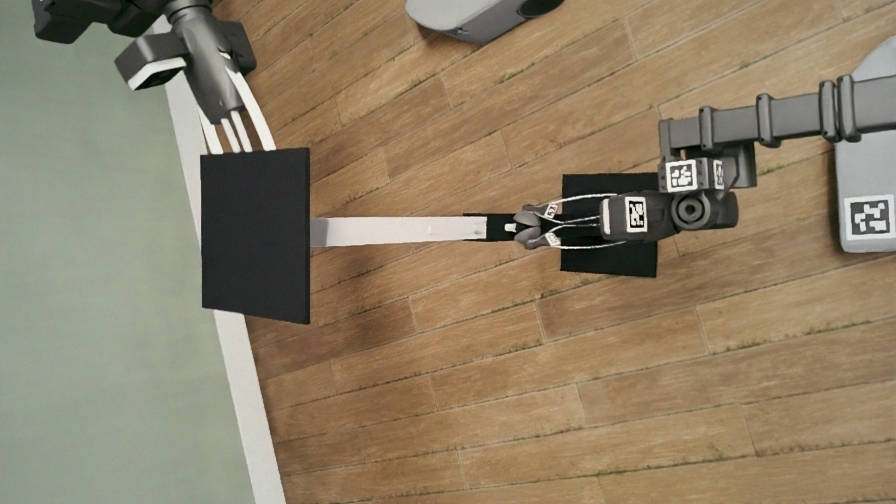

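One hole done. Repeat thrice.

{"fn": "execute_actions", "kwargs": {"actions": [{"r2":{"joints":{"gripper_m":0.06,"arm_m":0.147}},"r1":{"joints":{"lift_m":0.750}}}], "cameras": []}}

{"fn": "execute_actions", "kwargs": {"actions": [{"r2":{"joints":{"gripper_m":-0.06}}}], "cameras": []}}

{"fn": "execute_actions", "kwargs": {"actions": [{"r2":{"joints":{"arm_m":0.125}},"r1":{"joints":{"lift_m":0.770}}}], "cameras": []}}

{"fn": "execute_actions", "kwargs": {"actions": [{"r1":{"joints":{"lift_m":0.85}}}], "cameras": []}}

Scene clock: 218.00 s.
r1.base_odometry: x=-1.156 y=-3.162 heading=+0.880 (m, m, rad; r1's odometry frame)
r1.turned_by_wheels: +0.000 (rad since the last result)
r1.turned_by_imu: +0.000 (rad since the last result)
r1.base_tilt: forward=-0.9 right=-0.4 (deg)
r1.lidar_m: 1.32 2.71 1.96 1.88 1.78 1.29 1.24 1.28 1.74 0.61 0.93 1.52
r1.head_depth_mm: 2431 2701 2942 2391 1840 1525 1291 / 2448 2715 2948 2363 1946 - 1240 / 2456 2709 2950 2256 1940 1394 1249 / 2447 2710 2931 768 - 1011 1177 / 2441 2725 2935 2276 1770 1384 1222 / 2449 2698 2910 2252 1754 1340 1223 / 2459 2710 2919 2246 1749 1246 1216
r1.base_status: not commanded
r1.joint_positions: lift_m=+0.750 arm_m=+0.229 wrist_yaw_rad=+0.005 wrist_pitch_rad=-0.107 wrist_roll_rad=-0.005 gripper_m=-0.019 head_pan_rad=-1.563 head_tilt_rad=-0.594
r1.joint_status: all done
r1.motor_effort: left_wheel=+0(1) right_wheel=-2(2) lift_m=+24(27) arm_m=+9(9) wrist_yaw_rad=-5(6) wrist_pitch_rad=+30(51) wrist_roll_rad=-4(4) gripper_m=-18(18) head_pan_rad=-3(3) head_tilt_rad=-4(4) (%)
r1.hand_pose: x=-0.0203 y=-0.6264 z=+0.8377 quat_wxyz=(+0.708, +0.040, -0.704, -0.036) (m; r1's base frame)
r1.wrist_depth_mm: - - - - - - - / - - - - - - - / - - - - - - - / - - 188 165 148 137 - / - 134 122 112 104 97 - / - - 99 90 82 76 76 / - - - - - - -
r2.base_odometry: x=-2.932 y=-0.018 heading=-1.294 (m, m, rad; r2's odometry frame)
r2.turned_by_wheels: +0.000 (rad since the last result)
r2.turned_by_imu: +0.000 (rad since the last result)
r2.base_tilt: forward=+0.5 right=+0.5 (deg)
r2.lidar_m: 2.08 2.09 2.44 0.77 5.21 0.98 2.70 2.70 0.93 0.57 1.79 2.10
r2.head_depth_mm: 1828 675 1845 1524 1385 1237 1114 / 1857 2046 1851 1594 1396 1243 - / 1778 1986 1743 1599 1401 1205 1151 / 1734 1894 737 1545 1370 1252 1147 / 1682 1912 1829 1613 1411 1260 1138 / 1647 1885 1895 1622 1417 1264 1138 / 1580 1836 1911 1652 1425 1270 1145
r2.base_status: not commanded
r2.joint_positions: lift_m=+0.330 arm_m=+0.147 wrist_yaw_rad=+0.004 wrist_pitch_rad=-0.016 wrist_roll_rad=+0.005 gripper_m=+0.060 head_pan_rad=-1.563 head_tilt_rad=-0.890
r2.joint_status: all done
r2.motor_effort: left_wheel=+1(2) right_wheel=-1(3) lift_m=+25(25) arm_m=+6(26) wrist_yaw_rad=-4(5) wrist_pitch_rad=+8(8) wrist_roll_rad=-2(2) gripper_m=+0(86) head_pan_rad=-1(2) head_tilt_rad=-5(6) (%)
r2.hand_pose: x=-0.0205 y=-0.5474 z=+0.4406 quat_wxyz=(+0.705, +0.007, -0.709, -0.005) (m; r2's base frame)
r2.wrist_depth_mm: - - - 173 - - - / - - - 177 - - - / - - - 185 - - - / - - - 182 - - - / - - - 186 - - - / 864 925 828 194 - - - / 701 697 707 204 732 746 554
pictures: none
No camera images: the call's "cameras" was empty. Leave "cameras" out to get every camera's image.

Scene clock: 219.67 s.
r1.base_odometry: x=-1.156 y=-3.162 heading=+0.880 (m, m, rad; r1's odometry frame)
r1.turned_by_wheels: +0.000 (rad since the last result)
r1.turned_by_imu: +0.000 (rad since the last result)
r1.base_tilt: forward=-0.9 right=-0.4 (deg)
r1.lidar_m: 1.31 2.70 1.96 1.88 1.77 1.29 1.24 1.28 1.74 0.61 0.93 1.52
r1.head_depth_mm: 2443 2709 2951 2395 1834 1518 1291 / 2450 2678 2955 2369 1951 - 1234 / 2455 2699 2929 2241 1935 1385 1251 / 2439 2687 2896 767 - 1029 1179 / 2453 2682 2880 2274 1789 1385 1225 / 2462 2697 2931 2284 1763 1346 1220 / 2436 2715 2933 2230 1755 1240 1216
r1.base_status: not commanded
r1.joint_positions: lift_m=+0.750 arm_m=+0.229 wrist_yaw_rad=+0.005 wrist_pitch_rad=-0.107 wrist_roll_rad=-0.005 gripper_m=-0.019 head_pan_rad=-1.563 head_tilt_rad=-0.594
r1.joint_status: not commanded
r1.motor_effort: left_wheel=+0(0) right_wheel=-2(2) lift_m=+24(24) arm_m=+9(9) wrist_yaw_rad=-5(5) wrist_pitch_rad=+31(31) wrist_roll_rad=-4(4) gripper_m=-18(18) head_pan_rad=-4(3) head_tilt_rad=-4(4) (%)
r1.hand_pose: x=-0.0203 y=-0.6264 z=+0.8377 quat_wxyz=(+0.708, +0.040, -0.704, -0.036) (m; r1's base frame)
r1.wrist_depth_mm: - - - - - - - / - - - - - - - / - - - - - - - / - - 188 166 149 137 - / - 134 122 113 104 97 - / - - 100 90 82 76 76 / - - - - - - -
r2.base_odometry: x=-2.932 y=-0.018 heading=-1.294 (m, m, rad; r2's odometry frame)
r2.turned_by_wheels: +0.000 (rad since the last result)
r2.turned_by_imu: +0.000 (rad since the last result)
r2.base_tilt: forward=+0.4 right=+0.6 (deg)
r2.lidar_m: 2.09 2.09 2.44 0.77 5.25 0.98 2.69 2.70 0.93 0.57 1.79 2.09
r2.head_depth_mm: 1803 673 1837 1525 1388 1235 1114 / 1855 2036 1839 1596 1396 1250 - / 1787 1973 1738 1602 1394 1211 1150 / 1745 1893 737 1550 1387 1246 1146 / 1689 1906 1833 1630 1413 1262 1134 / 1623 1899 1898 1624 1423 1266 1132 / 1583 1844 1889 1645 1427 1274 1143
r2.base_status: not commanded
r2.joint_positions: lift_m=+0.330 arm_m=+0.147 wrist_yaw_rad=+0.004 wrist_pitch_rad=-0.012 wrist_roll_rad=+0.005 gripper_m=-0.059 head_pan_rad=-1.563 head_tilt_rad=-0.890
r2.joint_status: all done
r2.motor_effort: left_wheel=+2(1) right_wheel=-2(2) lift_m=+25(25) arm_m=-2(6) wrist_yaw_rad=-4(3) wrist_pitch_rad=+6(8) wrist_roll_rad=-2(2) gripper_m=-30(100) head_pan_rad=-3(3) head_tilt_rad=-6(6) (%)
r2.hand_pose: x=-0.0205 y=-0.5480 z=+0.4415 quat_wxyz=(+0.705, +0.006, -0.709, -0.003) (m; r2's base frame)
r2.wrist_depth_mm: - - - 172 - - - / - - - 177 - - - / - - - 183 - - - / - - - 181 - - - / - - - 184 - - - / 901 906 - 172 - - - / 706 690 705 201 732 740 552
pictures: none
No camera images: the call's "cameras" was empty. Leave "cameras" out to get every camera's image.

Scene clock: 220.73 s.
r1.base_odometry: x=-1.156 y=-3.162 heading=+0.880 (m, m, rad; r1's odometry frame)
r1.turned_by_wheels: +0.000 (rad since the last result)
r1.turned_by_imu: +0.000 (rad since the last result)
r1.base_tilt: forward=-0.8 right=-0.3 (deg)
r1.lidar_m: 1.32 2.69 1.96 1.88 1.77 1.29 1.24 1.28 1.74 0.60 0.93 1.52
r1.head_depth_mm: 2436 2704 2931 2384 1841 1538 - / 2423 2699 2975 2382 1960 - 1225 / 2436 2695 2960 2171 - 1404 1243 / 2441 2711 2934 753 - 1044 1179 / 2420 2711 2945 2286 1785 1386 1225 / 2433 2692 2924 2262 1766 1371 1222 / 2452 2718 2922 2242 1737 1297 1214
r1.base_status: not commanded
r1.joint_positions: lift_m=+0.769 arm_m=+0.229 wrist_yaw_rad=+0.005 wrist_pitch_rad=-0.139 wrist_roll_rad=-0.008 gripper_m=-0.019 head_pan_rad=-1.563 head_tilt_rad=-0.594
r1.joint_status: all done
r1.on_its_own: wrist_pitch_rad is at rest, and its effort (+40) is outside its rest range (-20 to +32)
r1.motor_effort: left_wheel=+0(0) right_wheel=-2(2) lift_m=+39(40) arm_m=+9(9) wrist_yaw_rad=-6(5) wrist_pitch_rad=+40(42) wrist_roll_rad=-3(4) gripper_m=-18(18) head_pan_rad=-3(3) head_tilt_rad=-4(3) (%)
r1.hand_pose: x=-0.0202 y=-0.6246 z=+0.8486 quat_wxyz=(+0.709, +0.051, -0.702, -0.048) (m; r1's base frame)
r1.wrist_depth_mm: - - - - - - - / - - - - - - - / - - - - - - - / - - 185 166 151 140 - / - 136 126 117 110 103 - / - 116 101 91 86 82 85 / - - - - 188 74 70
r2.base_odometry: x=-2.932 y=-0.018 heading=-1.294 (m, m, rad; r2's odometry frame)
r2.turned_by_wheels: +0.000 (rad since the last result)
r2.turned_by_imu: +0.000 (rad since the last result)
r2.base_tilt: forward=+0.6 right=+0.6 (deg)
r2.lidar_m: 2.09 2.09 2.44 0.77 5.25 0.98 2.70 2.70 0.93 0.57 1.79 2.09
r2.head_depth_mm: 1795 663 1841 1518 1387 1238 1119 / 1848 2023 1840 1584 1395 1263 - / 1787 1980 1723 1598 1403 1198 1152 / 1744 1895 736 1545 1373 1244 1142 / 1683 1908 1832 1614 1421 1261 1131 / 1630 1902 1909 1626 1425 1264 1143 / 1581 1826 1917 1637 1424 1265 1146
r2.base_status: not commanded
r2.joint_positions: lift_m=+0.330 arm_m=+0.126 wrist_yaw_rad=+0.006 wrist_pitch_rad=-0.004 wrist_roll_rad=+0.005 gripper_m=-0.055 head_pan_rad=-1.563 head_tilt_rad=-0.890
r2.joint_status: all done
r2.on_its_own: gripper_m is held at -0.053, not at your -0.060, by its stall guard, which is still easing
r2.motor_effort: left_wheel=+2(4) right_wheel=-3(4) lift_m=+25(25) arm_m=-13(23) wrist_yaw_rad=-6(6) wrist_pitch_rad=+2(6) wrist_roll_rad=-2(2) gripper_m=-2(30) head_pan_rad=-3(2) head_tilt_rad=-6(6) (%)
r2.hand_pose: x=-0.0200 y=-0.5269 z=+0.4436 quat_wxyz=(+0.705, +0.004, -0.709, +0.000) (m; r2's base frame)
r2.wrist_depth_mm: - - - 193 - - - / - - - 200 - - - / - - - - - - - / - - - 203 - - - / - - - - - - - / 890 937 - 217 - - - / 710 704 731 225 731 778 552
pictures: none
No camera images: the call's "cameras" was empty. Leave "cameras" out to get every camera's image.

Scene clock: 222.77 s.
r1.base_odometry: x=-1.156 y=-3.162 heading=+0.880 (m, m, rad; r1's odometry frame)
r1.turned_by_wheels: +0.000 (rad since the last result)
r1.turned_by_imu: +0.001 (rad since the last result)
r1.base_tilt: forward=-0.9 right=-0.3 (deg)
r1.lidar_m: 1.32 2.70 1.95 1.88 1.78 1.29 1.24 1.28 1.74 0.60 0.93 1.52
r1.head_depth_mm: 2455 2694 2963 2356 1902 - - / 2436 2697 2981 2377 - 1454 1255 / 2439 2714 2934 2295 - 1438 1247 / 2430 2689 2887 727 - 1038 1171 / 2452 2696 2897 2121 1781 1378 1222 / 2445 2727 2928 2264 1763 1374 1223 / 2441 2689 2931 2239 1748 1297 1214
r1.base_status: not commanded
r1.joint_positions: lift_m=+0.810 arm_m=+0.230 wrist_yaw_rad=+0.005 wrist_pitch_rad=-0.177 wrist_roll_rad=+0.000 gripper_m=-0.019 head_pan_rad=-1.563 head_tilt_rad=-0.594
r1.joint_status: lift_m contact_stop (moved +0.040 of +0.081)
r1.on_its_own: lift_m is slack since a contact_stop, until your next command for it (your +0.850 is given up); wrist_pitch_rad is at rest, and its effort (+50) is outside its rest range (-20 to +32)
r1.motor_effort: left_wheel=+0(4) right_wheel=-2(6) lift_m=+29(56) arm_m=+2(9) wrist_yaw_rad=-5(12) wrist_pitch_rad=+50(65) wrist_roll_rad=-6(22) gripper_m=-17(18) head_pan_rad=-3(4) head_tilt_rad=-4(3) (%)
r1.hand_pose: x=-0.0203 y=-0.6228 z=+0.8798 quat_wxyz=(+0.705, +0.064, -0.704, -0.061) (m; r1's base frame)
r1.wrist_depth_mm: - - - - - - - / - - - - - - - / - - - - - - - / - - 182 164 150 140 - / - 141 129 120 112 105 - / - 117 104 94 89 85 - / - - - - 180 76 72
r2.base_odometry: x=-2.932 y=-0.018 heading=-1.294 (m, m, rad; r2's odometry frame)
r2.turned_by_wheels: +0.000 (rad since the last result)
r2.turned_by_imu: +0.000 (rad since the last result)
r2.base_tilt: forward=+0.5 right=+0.6 (deg)
r2.lidar_m: 2.09 2.09 2.44 0.77 5.22 0.98 2.70 2.70 0.93 0.57 1.79 2.10
r2.head_depth_mm: 651 636 1829 1522 1382 1242 1120 / 1829 2032 1834 1584 1395 1262 - / 1781 650 1829 1599 1399 1206 1149 / 1737 654 1738 1546 1379 1251 1149 / 1687 1869 1853 1617 1416 1263 1137 / 1629 1890 1882 1622 1428 1267 1140 / 1590 1842 1914 1631 1432 1273 1145
r2.base_status: not commanded
r2.joint_positions: lift_m=+0.330 arm_m=+0.126 wrist_yaw_rad=+0.005 wrist_pitch_rad=-0.004 wrist_roll_rad=+0.005 gripper_m=-0.046 head_pan_rad=-1.563 head_tilt_rad=-0.890
r2.joint_status: not commanded
r2.on_its_own: gripper_m is held at -0.047, not at your -0.060, by its stall guard, which is not easing now
r2.motor_effort: left_wheel=+2(2) right_wheel=-3(3) lift_m=+25(25) arm_m=-12(12) wrist_yaw_rad=-6(6) wrist_pitch_rad=+2(2) wrist_roll_rad=-1(1) gripper_m=-22(25) head_pan_rad=-3(3) head_tilt_rad=-6(6) (%)
r2.hand_pose: x=-0.0201 y=-0.5269 z=+0.4436 quat_wxyz=(+0.706, +0.004, -0.709, +0.000) (m; r2's base frame)
r2.wrist_depth_mm: - - - 195 - - - / - - - 201 - - - / - - - - - - - / - - - 203 - - - / - - - - - - - / 913 928 908 216 - - - / 719 734 730 226 745 771 555
pictures: none
No camera images: the call's "cameras" was empty. Leave "cameras" out to get every camera's image.

{"fn": "execute_actions", "kwargs": {"actions": [{"r2":{"joints":{"gripper_m":0.06,"arm_m":0.147}},"r1":{"joints":{"lift_m":0.788}}}], "cameras": []}}

{"fn": "execute_actions", "kwargs": {"actions": [{"r2":{"joints":{"gripper_m":-0.06}}}], "cameras": []}}

{"fn": "execute_actions", "kwargs": {"actions": [{"r2":{"joints":{"arm_m":0.125}},"r1":{"joints":{"lift_m":0.808}}}], "cameras": []}}

{"fn": "execute_actions", "kwargs": {"actions": [{"r1":{"joints":{"lift_m":0.88}}}], "cameras": []}}

Scene clock: 224.50 s.
r1.base_odometry: x=-1.156 y=-3.162 heading=+0.880 (m, m, rad; r1's odometry frame)
r1.turned_by_wheels: +0.000 (rad since the last result)
r1.turned_by_imu: +0.000 (rad since the last result)
r1.base_tilt: forward=-1.0 right=-0.4 (deg)
r1.lidar_m: 1.32 2.70 1.96 1.88 1.77 1.29 1.24 1.28 1.75 0.60 0.93 1.53
r1.head_depth_mm: 2413 2703 2956 2387 1850 1562 - / 2440 2697 2955 2355 - 1445 1252 / 2420 2704 2955 2161 - 1427 1245 / 2424 2729 2922 729 - 1012 1172 / 2460 2723 2921 2129 1771 1391 1223 / 2416 2675 2930 2251 1769 1343 1225 / 2460 2702 2913 2236 1753 1246 1216
r1.base_status: not commanded
r1.joint_positions: lift_m=+0.788 arm_m=+0.229 wrist_yaw_rad=+0.004 wrist_pitch_rad=-0.105 wrist_roll_rad=-0.004 gripper_m=-0.019 head_pan_rad=-1.563 head_tilt_rad=-0.594
r1.joint_status: all done
r1.motor_effort: left_wheel=+0(0) right_wheel=-2(2) lift_m=+24(29) arm_m=+8(8) wrist_yaw_rad=-4(5) wrist_pitch_rad=+30(50) wrist_roll_rad=-4(5) gripper_m=-18(18) head_pan_rad=-3(3) head_tilt_rad=-4(3) (%)
r1.hand_pose: x=-0.0204 y=-0.6265 z=+0.8760 quat_wxyz=(+0.708, +0.039, -0.704, -0.036) (m; r1's base frame)
r1.wrist_depth_mm: - - - - - - - / - - - - - - - / - - - - - - - / - - 189 167 149 137 - / - 134 123 113 105 98 - / - - 100 89 82 77 77 / - - - - - - -
r2.base_odometry: x=-2.932 y=-0.018 heading=-1.294 (m, m, rad; r2's odometry frame)
r2.turned_by_wheels: +0.000 (rad since the last result)
r2.turned_by_imu: +0.000 (rad since the last result)
r2.base_tilt: forward=+0.5 right=+0.6 (deg)
r2.lidar_m: 2.09 2.09 2.44 0.77 5.21 0.97 2.70 2.70 0.93 0.57 1.79 2.09
r2.head_depth_mm: 670 648 1844 1517 1384 1241 1122 / 1840 2026 1842 1590 1394 1242 - / 1792 653 1816 1587 1391 1208 1151 / 1734 657 1743 1550 1378 1245 1140 / 1690 1847 1848 1620 1418 1268 1140 / 1632 1884 1891 1629 1426 1269 1138 / 1579 1840 1902 1630 1428 1278 1139
r2.base_status: not commanded
r2.joint_positions: lift_m=+0.330 arm_m=+0.147 wrist_yaw_rad=+0.004 wrist_pitch_rad=-0.016 wrist_roll_rad=+0.005 gripper_m=+0.060 head_pan_rad=-1.563 head_tilt_rad=-0.890
r2.joint_status: all done
r2.motor_effort: left_wheel=+0(2) right_wheel=-1(3) lift_m=+25(25) arm_m=+6(27) wrist_yaw_rad=-4(6) wrist_pitch_rad=+8(8) wrist_roll_rad=-2(2) gripper_m=+0(87) head_pan_rad=-2(2) head_tilt_rad=-5(6) (%)
r2.hand_pose: x=-0.0205 y=-0.5474 z=+0.4406 quat_wxyz=(+0.705, +0.007, -0.709, -0.005) (m; r2's base frame)
r2.wrist_depth_mm: - - - 174 - - - / - - - 178 - - - / - - - 184 - - - / - - - 182 - - - / - - - 186 - - - / 922 893 815 195 - - - / 709 699 724 202 745 749 550
pictures: none
No camera images: the call's "cameras" was empty. Leave "cameras" out to get every camera's image.

Scene clock: 226.17 s.
r1.base_odometry: x=-1.156 y=-3.162 heading=+0.880 (m, m, rad; r1's odometry frame)
r1.turned_by_wheels: +0.000 (rad since the last result)
r1.turned_by_imu: +0.000 (rad since the last result)
r1.base_tilt: forward=-1.0 right=-0.4 (deg)
r1.lidar_m: 1.31 2.69 1.96 1.88 1.78 1.29 1.24 1.28 1.73 0.60 0.93 1.52
r1.head_depth_mm: 2450 2697 2964 2398 1856 1558 - / 2440 2694 2967 2351 - 1441 1251 / 2452 2716 2956 2157 - 1443 1239 / 2439 2734 2940 727 - 1029 1175 / 2445 2724 2909 2107 1785 1385 1226 / 2421 2696 2936 2269 1767 1346 1223 / 2456 2711 2914 2250 1752 1245 1214
r1.base_status: not commanded
r1.joint_positions: lift_m=+0.788 arm_m=+0.229 wrist_yaw_rad=+0.004 wrist_pitch_rad=-0.105 wrist_roll_rad=-0.004 gripper_m=-0.019 head_pan_rad=-1.563 head_tilt_rad=-0.594
r1.joint_status: not commanded
r1.motor_effort: left_wheel=+0(0) right_wheel=-2(2) lift_m=+24(24) arm_m=+9(9) wrist_yaw_rad=-4(4) wrist_pitch_rad=+31(30) wrist_roll_rad=-4(4) gripper_m=-19(18) head_pan_rad=-4(4) head_tilt_rad=-4(3) (%)
r1.hand_pose: x=-0.0204 y=-0.6265 z=+0.8760 quat_wxyz=(+0.708, +0.039, -0.704, -0.036) (m; r1's base frame)
r1.wrist_depth_mm: - - - - - - - / - - - - - - - / - - - - - - - / - - 190 167 149 137 - / - 135 123 113 105 98 - / - - 100 89 82 77 77 / - - - - - - -
r2.base_odometry: x=-2.932 y=-0.018 heading=-1.294 (m, m, rad; r2's odometry frame)
r2.turned_by_wheels: +0.000 (rad since the last result)
r2.turned_by_imu: +0.000 (rad since the last result)
r2.base_tilt: forward=+0.6 right=+0.6 (deg)
r2.lidar_m: 2.09 2.09 2.44 0.77 5.28 0.98 2.69 2.70 0.93 0.57 1.79 2.09
r2.head_depth_mm: 678 646 1834 1522 1388 1238 1113 / 1847 2031 1838 1598 1396 1236 - / 1786 651 1816 1598 1395 1203 1149 / 1710 656 1743 1542 1381 1244 1147 / 1685 1841 1835 1620 1420 1264 1136 / 1634 1891 1888 1629 1425 1266 1137 / 1583 1827 1919 1633 1424 1274 1141
r2.base_status: not commanded
r2.joint_positions: lift_m=+0.330 arm_m=+0.147 wrist_yaw_rad=+0.004 wrist_pitch_rad=-0.012 wrist_roll_rad=+0.005 gripper_m=-0.059 head_pan_rad=-1.563 head_tilt_rad=-0.890
r2.joint_status: all done
r2.motor_effort: left_wheel=+1(2) right_wheel=-2(2) lift_m=+25(25) arm_m=-2(6) wrist_yaw_rad=-4(4) wrist_pitch_rad=+6(8) wrist_roll_rad=-1(1) gripper_m=-30(100) head_pan_rad=-1(2) head_tilt_rad=-6(6) (%)
r2.hand_pose: x=-0.0205 y=-0.5480 z=+0.4415 quat_wxyz=(+0.706, +0.006, -0.709, -0.003) (m; r2's base frame)
r2.wrist_depth_mm: - - - 172 - - - / - - - 177 - - - / - - - 184 - - - / - - - 181 - - - / - - - 184 - - - / 870 902 - 171 - - - / 711 722 723 201 719 761 551
pictures: none
No camera images: the call's "cameras" was empty. Leave "cameras" out to get every camera's image.

Scene clock: 227.23 s.
r1.base_odometry: x=-1.156 y=-3.162 heading=+0.880 (m, m, rad; r1's odometry frame)
r1.turned_by_wheels: +0.000 (rad since the last result)
r1.turned_by_imu: +0.000 (rad since the last result)
r1.base_tilt: forward=-0.9 right=-0.4 (deg)
r1.lidar_m: 1.31 2.69 1.95 1.88 1.77 1.29 1.24 1.28 1.74 0.61 0.93 1.52
r1.head_depth_mm: 2458 2681 2963 2379 1911 - - / 2441 2724 2955 2367 - 1440 1248 / 2455 2715 2941 1494 - 1441 1247 / 2442 2711 2924 726 - 1035 1178 / 2460 2703 2927 2119 1783 1386 1224 / 2435 2691 2946 2262 1775 1384 1222 / 2452 2701 2926 2226 1749 1291 1213
r1.base_status: not commanded
r1.joint_positions: lift_m=+0.807 arm_m=+0.229 wrist_yaw_rad=+0.004 wrist_pitch_rad=-0.139 wrist_roll_rad=-0.008 gripper_m=-0.019 head_pan_rad=-1.563 head_tilt_rad=-0.594
r1.joint_status: all done
r1.on_its_own: wrist_pitch_rad is at rest, and its effort (+40) is outside its rest range (-20 to +32)
r1.motor_effort: left_wheel=+0(0) right_wheel=-2(1) lift_m=+39(40) arm_m=+8(9) wrist_yaw_rad=-5(4) wrist_pitch_rad=+40(42) wrist_roll_rad=-3(4) gripper_m=-18(18) head_pan_rad=-3(3) head_tilt_rad=-3(3) (%)
r1.hand_pose: x=-0.0203 y=-0.6247 z=+0.8868 quat_wxyz=(+0.708, +0.051, -0.702, -0.048) (m; r1's base frame)
r1.wrist_depth_mm: - - - - - - - / - - - - - - - / - - - - - - - / - - 185 166 151 140 - / - 137 127 118 110 103 - / - 116 101 92 86 82 85 / - - - - 181 74 70
r2.base_odometry: x=-2.932 y=-0.018 heading=-1.294 (m, m, rad; r2's odometry frame)
r2.turned_by_wheels: +0.000 (rad since the last result)
r2.turned_by_imu: +0.000 (rad since the last result)
r2.base_tilt: forward=+0.5 right=+0.6 (deg)
r2.lidar_m: 2.09 2.09 2.44 0.77 5.23 0.98 2.70 2.70 0.93 0.57 1.79 2.10
r2.head_depth_mm: 645 639 1833 1525 1387 1233 1121 / 1830 2004 1851 1595 1397 1262 - / 1790 637 1808 1595 1401 1205 1151 / 1728 642 1751 1546 1377 1246 1147 / 1669 1851 1856 1621 1416 1260 1134 / 1633 1912 1902 1639 1429 1271 1137 / 1591 1813 1915 1638 1429 1276 1139
r2.base_status: not commanded
r2.joint_positions: lift_m=+0.330 arm_m=+0.126 wrist_yaw_rad=+0.006 wrist_pitch_rad=-0.004 wrist_roll_rad=+0.005 gripper_m=-0.055 head_pan_rad=-1.563 head_tilt_rad=-0.890
r2.joint_status: all done
r2.on_its_own: gripper_m is held at -0.053, not at your -0.060, by its stall guard, which is still easing
r2.motor_effort: left_wheel=+3(4) right_wheel=-3(4) lift_m=+25(25) arm_m=-12(23) wrist_yaw_rad=-6(6) wrist_pitch_rad=+2(6) wrist_roll_rad=-1(1) gripper_m=-2(31) head_pan_rad=-2(3) head_tilt_rad=-5(6) (%)
r2.hand_pose: x=-0.0200 y=-0.5269 z=+0.4436 quat_wxyz=(+0.706, +0.004, -0.709, +0.000) (m; r2's base frame)
r2.wrist_depth_mm: - - - 193 - - - / - - - 201 - - - / - - - - - - - / - - - 202 - - - / - - - - - - - / 911 923 - 218 - - - / 715 707 733 226 740 772 564
pictures: none
No camera images: the call's "cameras" was empty. Leave "cameras" out to get every camera's image.

Scene clock: 229.17 s.
r1.base_odometry: x=-1.156 y=-3.162 heading=+0.880 (m, m, rad; r1's odometry frame)
r1.turned_by_wheels: +0.000 (rad since the last result)
r1.turned_by_imu: +0.001 (rad since the last result)
r1.base_tilt: forward=-1.0 right=-0.5 (deg)
r1.lidar_m: 1.32 2.69 1.96 1.88 1.77 1.29 1.24 1.28 1.74 0.61 0.93 1.52
r1.head_depth_mm: 2455 2697 2908 2411 - - - / 2461 2675 2966 2586 - 1448 1252 / 2432 2706 2947 719 - 1473 1245 / 2450 2716 2907 697 1721 1042 1179 / 2444 2709 2888 2127 1779 1384 1226 / 2447 2703 2921 2257 1754 1369 1226 / 2459 2703 2901 2242 1732 1293 1215
r1.base_status: not commanded
r1.joint_positions: lift_m=+0.848 arm_m=+0.230 wrist_yaw_rad=+0.004 wrist_pitch_rad=-0.177 wrist_roll_rad=+0.001 gripper_m=-0.019 head_pan_rad=-1.563 head_tilt_rad=-0.594
r1.joint_status: lift_m contact_stop (moved +0.041 of +0.073)
r1.on_its_own: lift_m is slack since a contact_stop, until your next command for it (your +0.880 is given up); wrist_pitch_rad is at rest, and its effort (+51) is outside its rest range (-20 to +32)
r1.motor_effort: left_wheel=+1(3) right_wheel=-2(5) lift_m=+29(56) arm_m=+2(9) wrist_yaw_rad=-4(11) wrist_pitch_rad=+51(64) wrist_roll_rad=-6(22) gripper_m=-18(18) head_pan_rad=-2(3) head_tilt_rad=-4(3) (%)
r1.hand_pose: x=-0.0205 y=-0.6228 z=+0.9179 quat_wxyz=(+0.704, +0.064, -0.704, -0.061) (m; r1's base frame)
r1.wrist_depth_mm: - - - - - - - / - - - - - - - / - - - - - - - / - - 182 164 150 139 - / - 142 129 120 112 105 - / - 118 103 94 89 85 - / - - - - 179 76 71
r2.base_odometry: x=-2.932 y=-0.018 heading=-1.294 (m, m, rad; r2's odometry frame)
r2.turned_by_wheels: +0.000 (rad since the last result)
r2.turned_by_imu: +0.000 (rad since the last result)
r2.base_tilt: forward=+0.5 right=+0.6 (deg)
r2.lidar_m: 2.08 2.09 2.44 0.77 5.20 0.97 2.70 2.70 0.93 0.57 1.79 2.09
r2.head_depth_mm: 597 2016 1844 1523 1380 1238 1115 / 1827 2028 1850 1594 1398 1263 - / 1774 599 1860 1602 1398 1203 1152 / 1730 605 1805 1552 1380 1251 1144 / 1684 1807 1892 1616 1419 1262 1132 / 1629 1894 1901 1630 1427 1261 1141 / 1580 1824 1903 1633 1427 1273 1144
r2.base_status: not commanded
r2.joint_positions: lift_m=+0.330 arm_m=+0.126 wrist_yaw_rad=+0.005 wrist_pitch_rad=-0.004 wrist_roll_rad=+0.005 gripper_m=-0.046 head_pan_rad=-1.563 head_tilt_rad=-0.890
r2.joint_status: not commanded
r2.on_its_own: gripper_m is held at -0.047, not at your -0.060, by its stall guard, which is not easing now
r2.motor_effort: left_wheel=+3(2) right_wheel=-3(3) lift_m=+24(25) arm_m=-12(12) wrist_yaw_rad=-5(6) wrist_pitch_rad=+3(3) wrist_roll_rad=-1(2) gripper_m=-22(25) head_pan_rad=-2(3) head_tilt_rad=-7(7) (%)
r2.hand_pose: x=-0.0201 y=-0.5269 z=+0.4436 quat_wxyz=(+0.706, +0.004, -0.709, +0.000) (m; r2's base frame)
r2.wrist_depth_mm: - - - 193 - - - / - - - 200 - - - / - - - - - - - / - - - 202 - - - / - - - - - - - / 911 919 953 216 - - - / 695 724 724 226 756 760 558
pictures: none
No camera images: the call's "cameras" was empty. Leave "cameras" out to get every camera's image.

{"fn": "execute_actions", "kwargs": {"actions": [{"r2":{"joints":{"gripper_m":0.06,"arm_m":0.147}},"r1":{"joints":{"lift_m":0.826}}}], "cameras": []}}

{"fn": "execute_actions", "kwargs": {"actions": [{"r2":{"joints":{"gripper_m":-0.06}}}], "cameras": []}}

{"fn": "execute_actions", "kwargs": {"actions": [{"r2":{"joints":{"arm_m":0.125}},"r1":{"joints":{"lift_m":0.846}}}], "cameras": []}}

{"fn": "execute_actions", "kwargs": {"actions": [{"r1":{"joints":{"lift_m":0.92}},"r2":{"joints":{"gripper_m":0.06}}}], "cameras": []}}

Scene clock: 230.93 s.
r1.base_odometry: x=-1.156 y=-3.162 heading=+0.880 (m, m, rad; r1's odometry frame)
r1.turned_by_wheels: +0.000 (rad since the last result)
r1.turned_by_imu: +0.000 (rad since the last result)
r1.base_tilt: forward=-1.0 right=-0.4 (deg)
r1.lidar_m: 1.31 2.70 1.96 1.88 1.77 1.29 1.24 1.28 1.74 0.60 0.93 1.52
r1.head_depth_mm: 2444 2686 2989 2411 1917 - - / 2437 2717 2977 2457 - 1448 1252 / 2439 2689 2928 699 - 1471 1248 / 2459 2714 2902 687 - 1010 1177 / 2454 2694 2890 2138 1780 1388 1226 / 2459 2711 2930 2267 1751 1345 1222 / 2457 2712 2936 2238 1756 1249 1217
r1.base_status: not commanded
r1.joint_positions: lift_m=+0.826 arm_m=+0.229 wrist_yaw_rad=+0.003 wrist_pitch_rad=-0.105 wrist_roll_rad=-0.004 gripper_m=-0.019 head_pan_rad=-1.563 head_tilt_rad=-0.594
r1.joint_status: all done
r1.motor_effort: left_wheel=+0(0) right_wheel=-1(1) lift_m=+24(28) arm_m=+9(8) wrist_yaw_rad=-3(4) wrist_pitch_rad=+30(50) wrist_roll_rad=-4(6) gripper_m=-18(18) head_pan_rad=-4(3) head_tilt_rad=-3(4) (%)
r1.hand_pose: x=-0.0207 y=-0.6266 z=+0.9142 quat_wxyz=(+0.708, +0.038, -0.704, -0.036) (m; r1's base frame)
r1.wrist_depth_mm: - - - - - - - / - - - - - - - / - - - - - - - / - - 190 167 150 138 - / - 135 123 113 105 98 - / - - 101 89 82 77 76 / - - - - - - -
r2.base_odometry: x=-2.932 y=-0.018 heading=-1.294 (m, m, rad; r2's odometry frame)
r2.turned_by_wheels: +0.000 (rad since the last result)
r2.turned_by_imu: +0.000 (rad since the last result)
r2.base_tilt: forward=+0.5 right=+0.5 (deg)
r2.lidar_m: 2.09 2.09 2.44 0.77 5.26 0.97 2.70 2.71 0.93 0.57 1.79 2.09
r2.head_depth_mm: 608 655 1829 1524 1385 1237 1114 / 1853 2029 1845 1591 1394 1246 - / 1798 602 1851 1598 1400 1212 1147 / 1737 608 1787 1553 1366 1248 1150 / 1682 1815 1880 1620 1411 1260 1140 / 1638 1890 1890 1619 1430 1270 1137 / 1594 1829 1908 1647 1428 1267 1140
r2.base_status: not commanded
r2.joint_positions: lift_m=+0.330 arm_m=+0.147 wrist_yaw_rad=+0.004 wrist_pitch_rad=-0.016 wrist_roll_rad=+0.005 gripper_m=+0.060 head_pan_rad=-1.563 head_tilt_rad=-0.890
r2.joint_status: all done
r2.motor_effort: left_wheel=+0(2) right_wheel=+0(3) lift_m=+25(25) arm_m=+6(26) wrist_yaw_rad=-4(5) wrist_pitch_rad=+8(8) wrist_roll_rad=-2(2) gripper_m=+0(92) head_pan_rad=-2(3) head_tilt_rad=-5(6) (%)
r2.hand_pose: x=-0.0205 y=-0.5474 z=+0.4406 quat_wxyz=(+0.706, +0.007, -0.709, -0.005) (m; r2's base frame)
r2.wrist_depth_mm: - - - 174 - - - / - - - 179 - - - / - - - 185 - - - / - - - 182 - - - / - - - 186 - - - / 867 902 824 195 - - - / 691 704 723 203 728 751 551
pictures: none
No camera images: the call's "cameras" was empty. Leave "cameras" out to get every camera's image.

Scene clock: 232.60 s.
r1.base_odometry: x=-1.156 y=-3.162 heading=+0.880 (m, m, rad; r1's odometry frame)
r1.turned_by_wheels: +0.000 (rad since the last result)
r1.turned_by_imu: +0.000 (rad since the last result)
r1.base_tilt: forward=-1.0 right=-0.5 (deg)
r1.lidar_m: 1.31 2.70 1.96 1.88 1.77 1.29 1.24 1.28 1.74 0.60 0.93 1.52
r1.head_depth_mm: 2455 2698 2953 2374 1920 - - / 2434 2685 2960 2492 - 1447 1244 / 2462 2679 2949 698 - 1474 1252 / 2456 2679 2932 686 - 1018 1180 / 2461 2719 2951 2146 1784 1385 1233 / 2436 2691 2894 2257 1769 1350 1221 / 2447 2739 2974 2233 1749 1244 1212
r1.base_status: not commanded
r1.joint_positions: lift_m=+0.826 arm_m=+0.229 wrist_yaw_rad=+0.003 wrist_pitch_rad=-0.105 wrist_roll_rad=-0.004 gripper_m=-0.019 head_pan_rad=-1.563 head_tilt_rad=-0.594
r1.joint_status: not commanded
r1.motor_effort: left_wheel=+0(0) right_wheel=-1(1) lift_m=+24(24) arm_m=+9(9) wrist_yaw_rad=-3(3) wrist_pitch_rad=+30(30) wrist_roll_rad=-5(4) gripper_m=-18(18) head_pan_rad=-3(3) head_tilt_rad=-4(4) (%)
r1.hand_pose: x=-0.0207 y=-0.6266 z=+0.9142 quat_wxyz=(+0.708, +0.038, -0.704, -0.036) (m; r1's base frame)
r1.wrist_depth_mm: - - - - - - - / - - - - - - - / - - - - - - - / - - 190 167 150 137 - / - 135 123 113 105 98 - / - - 100 89 82 77 76 / - - - - - - -
r2.base_odometry: x=-2.932 y=-0.018 heading=-1.294 (m, m, rad; r2's odometry frame)
r2.turned_by_wheels: +0.000 (rad since the last result)
r2.turned_by_imu: +0.000 (rad since the last result)
r2.base_tilt: forward=+0.5 right=+0.5 (deg)
r2.lidar_m: 2.09 2.09 2.44 0.77 5.24 0.98 2.69 2.69 0.93 0.57 1.79 2.09
r2.head_depth_mm: 605 655 1826 1523 1385 1238 1118 / 1842 2033 1843 1584 1395 1245 - / 1779 602 1852 1599 1400 1203 1154 / 1733 608 1786 1548 1382 1244 1145 / 1680 1816 1896 1612 1418 1269 1132 / 1635 1900 1893 1616 1424 1266 1145 / 1587 1825 1910 1636 1430 1269 1141
r2.base_status: not commanded
r2.joint_positions: lift_m=+0.330 arm_m=+0.147 wrist_yaw_rad=+0.004 wrist_pitch_rad=-0.012 wrist_roll_rad=+0.005 gripper_m=-0.059 head_pan_rad=-1.563 head_tilt_rad=-0.890
r2.joint_status: all done
r2.motor_effort: left_wheel=+1(2) right_wheel=-2(2) lift_m=+25(25) arm_m=-2(6) wrist_yaw_rad=-4(3) wrist_pitch_rad=+6(8) wrist_roll_rad=-2(1) gripper_m=-30(100) head_pan_rad=-2(2) head_tilt_rad=-6(6) (%)
r2.hand_pose: x=-0.0205 y=-0.5480 z=+0.4415 quat_wxyz=(+0.706, +0.006, -0.709, -0.003) (m; r2's base frame)
r2.wrist_depth_mm: - - - 173 - - - / - - - 178 - - - / - - - 184 - - - / - - - 181 - - - / - - - 184 - - - / 913 912 - 172 - - - / 709 709 708 203 752 756 559
pictures: none
No camera images: the call's "cameras" was empty. Leave "cameras" out to get every camera's image.

Scene clock: 233.67 s.
r1.base_odometry: x=-1.156 y=-3.162 heading=+0.880 (m, m, rad; r1's odometry frame)
r1.turned_by_wheels: +0.000 (rad since the last result)
r1.turned_by_imu: +0.000 (rad since the last result)
r1.base_tilt: forward=-0.9 right=-0.4 (deg)
r1.lidar_m: 1.31 2.69 1.96 1.88 1.77 1.28 1.23 1.28 1.74 0.61 0.93 1.52
r1.head_depth_mm: 2449 2684 2980 2395 1922 - - / 2440 2681 2979 2521 - 1449 1252 / 2435 2718 2950 693 - 1475 1250 / 2420 2713 2890 683 - 1038 1177 / 2440 2724 2957 2112 1778 1383 1225 / 2447 2720 2949 2276 1761 1370 1225 / 2450 2695 2916 2236 1751 1290 1212
r1.base_status: not commanded
r1.joint_positions: lift_m=+0.845 arm_m=+0.229 wrist_yaw_rad=+0.004 wrist_pitch_rad=-0.139 wrist_roll_rad=-0.007 gripper_m=-0.019 head_pan_rad=-1.563 head_tilt_rad=-0.594
r1.joint_status: all done
r1.on_its_own: wrist_pitch_rad is at rest, and its effort (+40) is outside its rest range (-20 to +32)
r1.motor_effort: left_wheel=+0(0) right_wheel=-1(1) lift_m=+39(39) arm_m=+9(9) wrist_yaw_rad=-4(4) wrist_pitch_rad=+40(42) wrist_roll_rad=-3(4) gripper_m=-18(18) head_pan_rad=-3(3) head_tilt_rad=-3(4) (%)
r1.hand_pose: x=-0.0206 y=-0.6247 z=+0.9248 quat_wxyz=(+0.708, +0.051, -0.702, -0.048) (m; r1's base frame)
r1.wrist_depth_mm: - - - - - - - / - - - - - - - / - - - - - - - / - - 188 167 152 141 - / - 138 127 118 110 103 - / - 115 101 92 87 82 83 / - - - - 182 74 70
r2.base_odometry: x=-2.932 y=-0.018 heading=-1.294 (m, m, rad; r2's odometry frame)
r2.turned_by_wheels: +0.000 (rad since the last result)
r2.turned_by_imu: +0.000 (rad since the last result)
r2.base_tilt: forward=+0.5 right=+0.6 (deg)
r2.lidar_m: 2.09 2.09 2.44 0.77 5.21 0.98 2.69 2.70 0.93 0.57 1.79 2.09
r2.head_depth_mm: 595 2017 1832 1523 1385 1239 1115 / 1831 2045 1841 1604 1400 1266 - / 1781 586 1851 1605 1397 1208 1148 / 1738 592 1792 1538 1377 1249 1140 / 1680 1814 1878 1625 1410 1256 1134 / 1635 1893 1891 1625 1428 1267 1140 / 1585 1826 1896 1633 1433 1275 1142
r2.base_status: not commanded
r2.joint_positions: lift_m=+0.330 arm_m=+0.126 wrist_yaw_rad=+0.006 wrist_pitch_rad=-0.004 wrist_roll_rad=+0.005 gripper_m=-0.055 head_pan_rad=-1.563 head_tilt_rad=-0.890
r2.joint_status: all done
r2.on_its_own: gripper_m is held at -0.053, not at your -0.060, by its stall guard, which is still easing
r2.motor_effort: left_wheel=+2(4) right_wheel=-3(4) lift_m=+26(25) arm_m=-12(23) wrist_yaw_rad=-6(6) wrist_pitch_rad=+2(6) wrist_roll_rad=-1(2) gripper_m=-2(31) head_pan_rad=-2(2) head_tilt_rad=-6(5) (%)
r2.hand_pose: x=-0.0200 y=-0.5269 z=+0.4436 quat_wxyz=(+0.706, +0.004, -0.709, +0.000) (m; r2's base frame)
r2.wrist_depth_mm: - - - 193 - - - / - - - 199 - - - / - - - - - - - / - - - 202 - - - / - - - - - - - / 916 914 - 216 - - - / 705 725 725 225 748 775 558
pictures: none
No camera images: the call's "cameras" was empty. Leave "cameras" out to get every camera's image.

Scene clock: 235.50 s.
r1.base_odometry: x=-1.156 y=-3.162 heading=+0.880 (m, m, rad; r1's odometry frame)
r1.turned_by_wheels: +0.000 (rad since the last result)
r1.turned_by_imu: +0.001 (rad since the last result)
r1.base_tilt: forward=-1.0 right=-0.4 (deg)
r1.lidar_m: 1.32 2.69 1.96 1.88 1.77 1.28 1.24 1.28 1.74 0.60 0.93 1.53
r1.head_depth_mm: 2427 2684 2962 2623 - 1453 1228 / 2445 2709 2978 - 1707 1484 1253 / 2459 2706 2924 - 1695 1473 1244 / 2475 2711 2940 - 1686 1041 1180 / 2449 2703 2886 2195 1780 1418 1223 / 2427 2700 2921 2274 1760 1340 1218 / 2447 2724 2921 2241 1727 1286 1218
r1.base_status: not commanded
r1.joint_positions: lift_m=+0.886 arm_m=+0.230 wrist_yaw_rad=+0.003 wrist_pitch_rad=-0.174 wrist_roll_rad=+0.001 gripper_m=-0.019 head_pan_rad=-1.563 head_tilt_rad=-0.594
r1.joint_status: lift_m contact_stop (moved +0.040 of +0.075)
r1.on_its_own: lift_m is slack since a contact_stop, until your next command for it (your +0.920 is given up); wrist_pitch_rad is at rest, and its effort (+50) is outside its rest range (-20 to +32)
r1.motor_effort: left_wheel=+0(4) right_wheel=-1(5) lift_m=+29(57) arm_m=+2(8) wrist_yaw_rad=-4(11) wrist_pitch_rad=+50(63) wrist_roll_rad=-6(21) gripper_m=-18(18) head_pan_rad=-3(4) head_tilt_rad=-3(3) (%)
r1.hand_pose: x=-0.0206 y=-0.6230 z=+0.9561 quat_wxyz=(+0.705, +0.063, -0.704, -0.061) (m; r1's base frame)
r1.wrist_depth_mm: - - - - - - - / - - - - - - - / - - - - - - - / - - 182 165 151 140 - / - 141 129 120 112 105 - / - 117 103 94 89 85 89 / - - - - 177 76 71
r2.base_odometry: x=-2.932 y=-0.018 heading=-1.294 (m, m, rad; r2's odometry frame)
r2.turned_by_wheels: +0.000 (rad since the last result)
r2.turned_by_imu: +0.000 (rad since the last result)
r2.base_tilt: forward=+0.6 right=+0.6 (deg)
r2.lidar_m: 2.09 2.09 2.44 0.77 5.20 0.98 2.69 2.70 0.93 0.57 1.79 2.09
r2.head_depth_mm: 566 2112 1841 1516 1385 1242 1121 / 1775 2097 1836 1597 1404 1264 - / 1722 565 1861 1590 1399 1202 1152 / 1663 570 1768 1557 1374 1249 1146 / 1645 1857 1876 1626 1419 1256 1136 / 1634 1910 1891 1631 1433 1273 1139 / 1584 1834 1910 1639 1433 1273 1145
r2.base_status: not commanded
r2.joint_positions: lift_m=+0.330 arm_m=+0.125 wrist_yaw_rad=+0.004 wrist_pitch_rad=-0.016 wrist_roll_rad=+0.005 gripper_m=+0.060 head_pan_rad=-1.563 head_tilt_rad=-0.890
r2.joint_status: all done
r2.motor_effort: left_wheel=+2(2) right_wheel=-1(3) lift_m=+25(25) arm_m=-5(12) wrist_yaw_rad=-4(6) wrist_pitch_rad=+8(8) wrist_roll_rad=-1(2) gripper_m=+0(86) head_pan_rad=-2(2) head_tilt_rad=-6(6) (%)
r2.hand_pose: x=-0.0205 y=-0.5262 z=+0.4406 quat_wxyz=(+0.706, +0.007, -0.709, -0.005) (m; r2's base frame)
r2.wrist_depth_mm: - - - 192 - - - / - - - 200 - - - / - - - - - - - / - - - 204 - - - / - - - 209 - - - / 864 887 834 221 - - - / 702 714 711 227 734 744 550
pictures: none
No camera images: the call's "cameras" was empty. Leave "cameras" out to get every camera's image.


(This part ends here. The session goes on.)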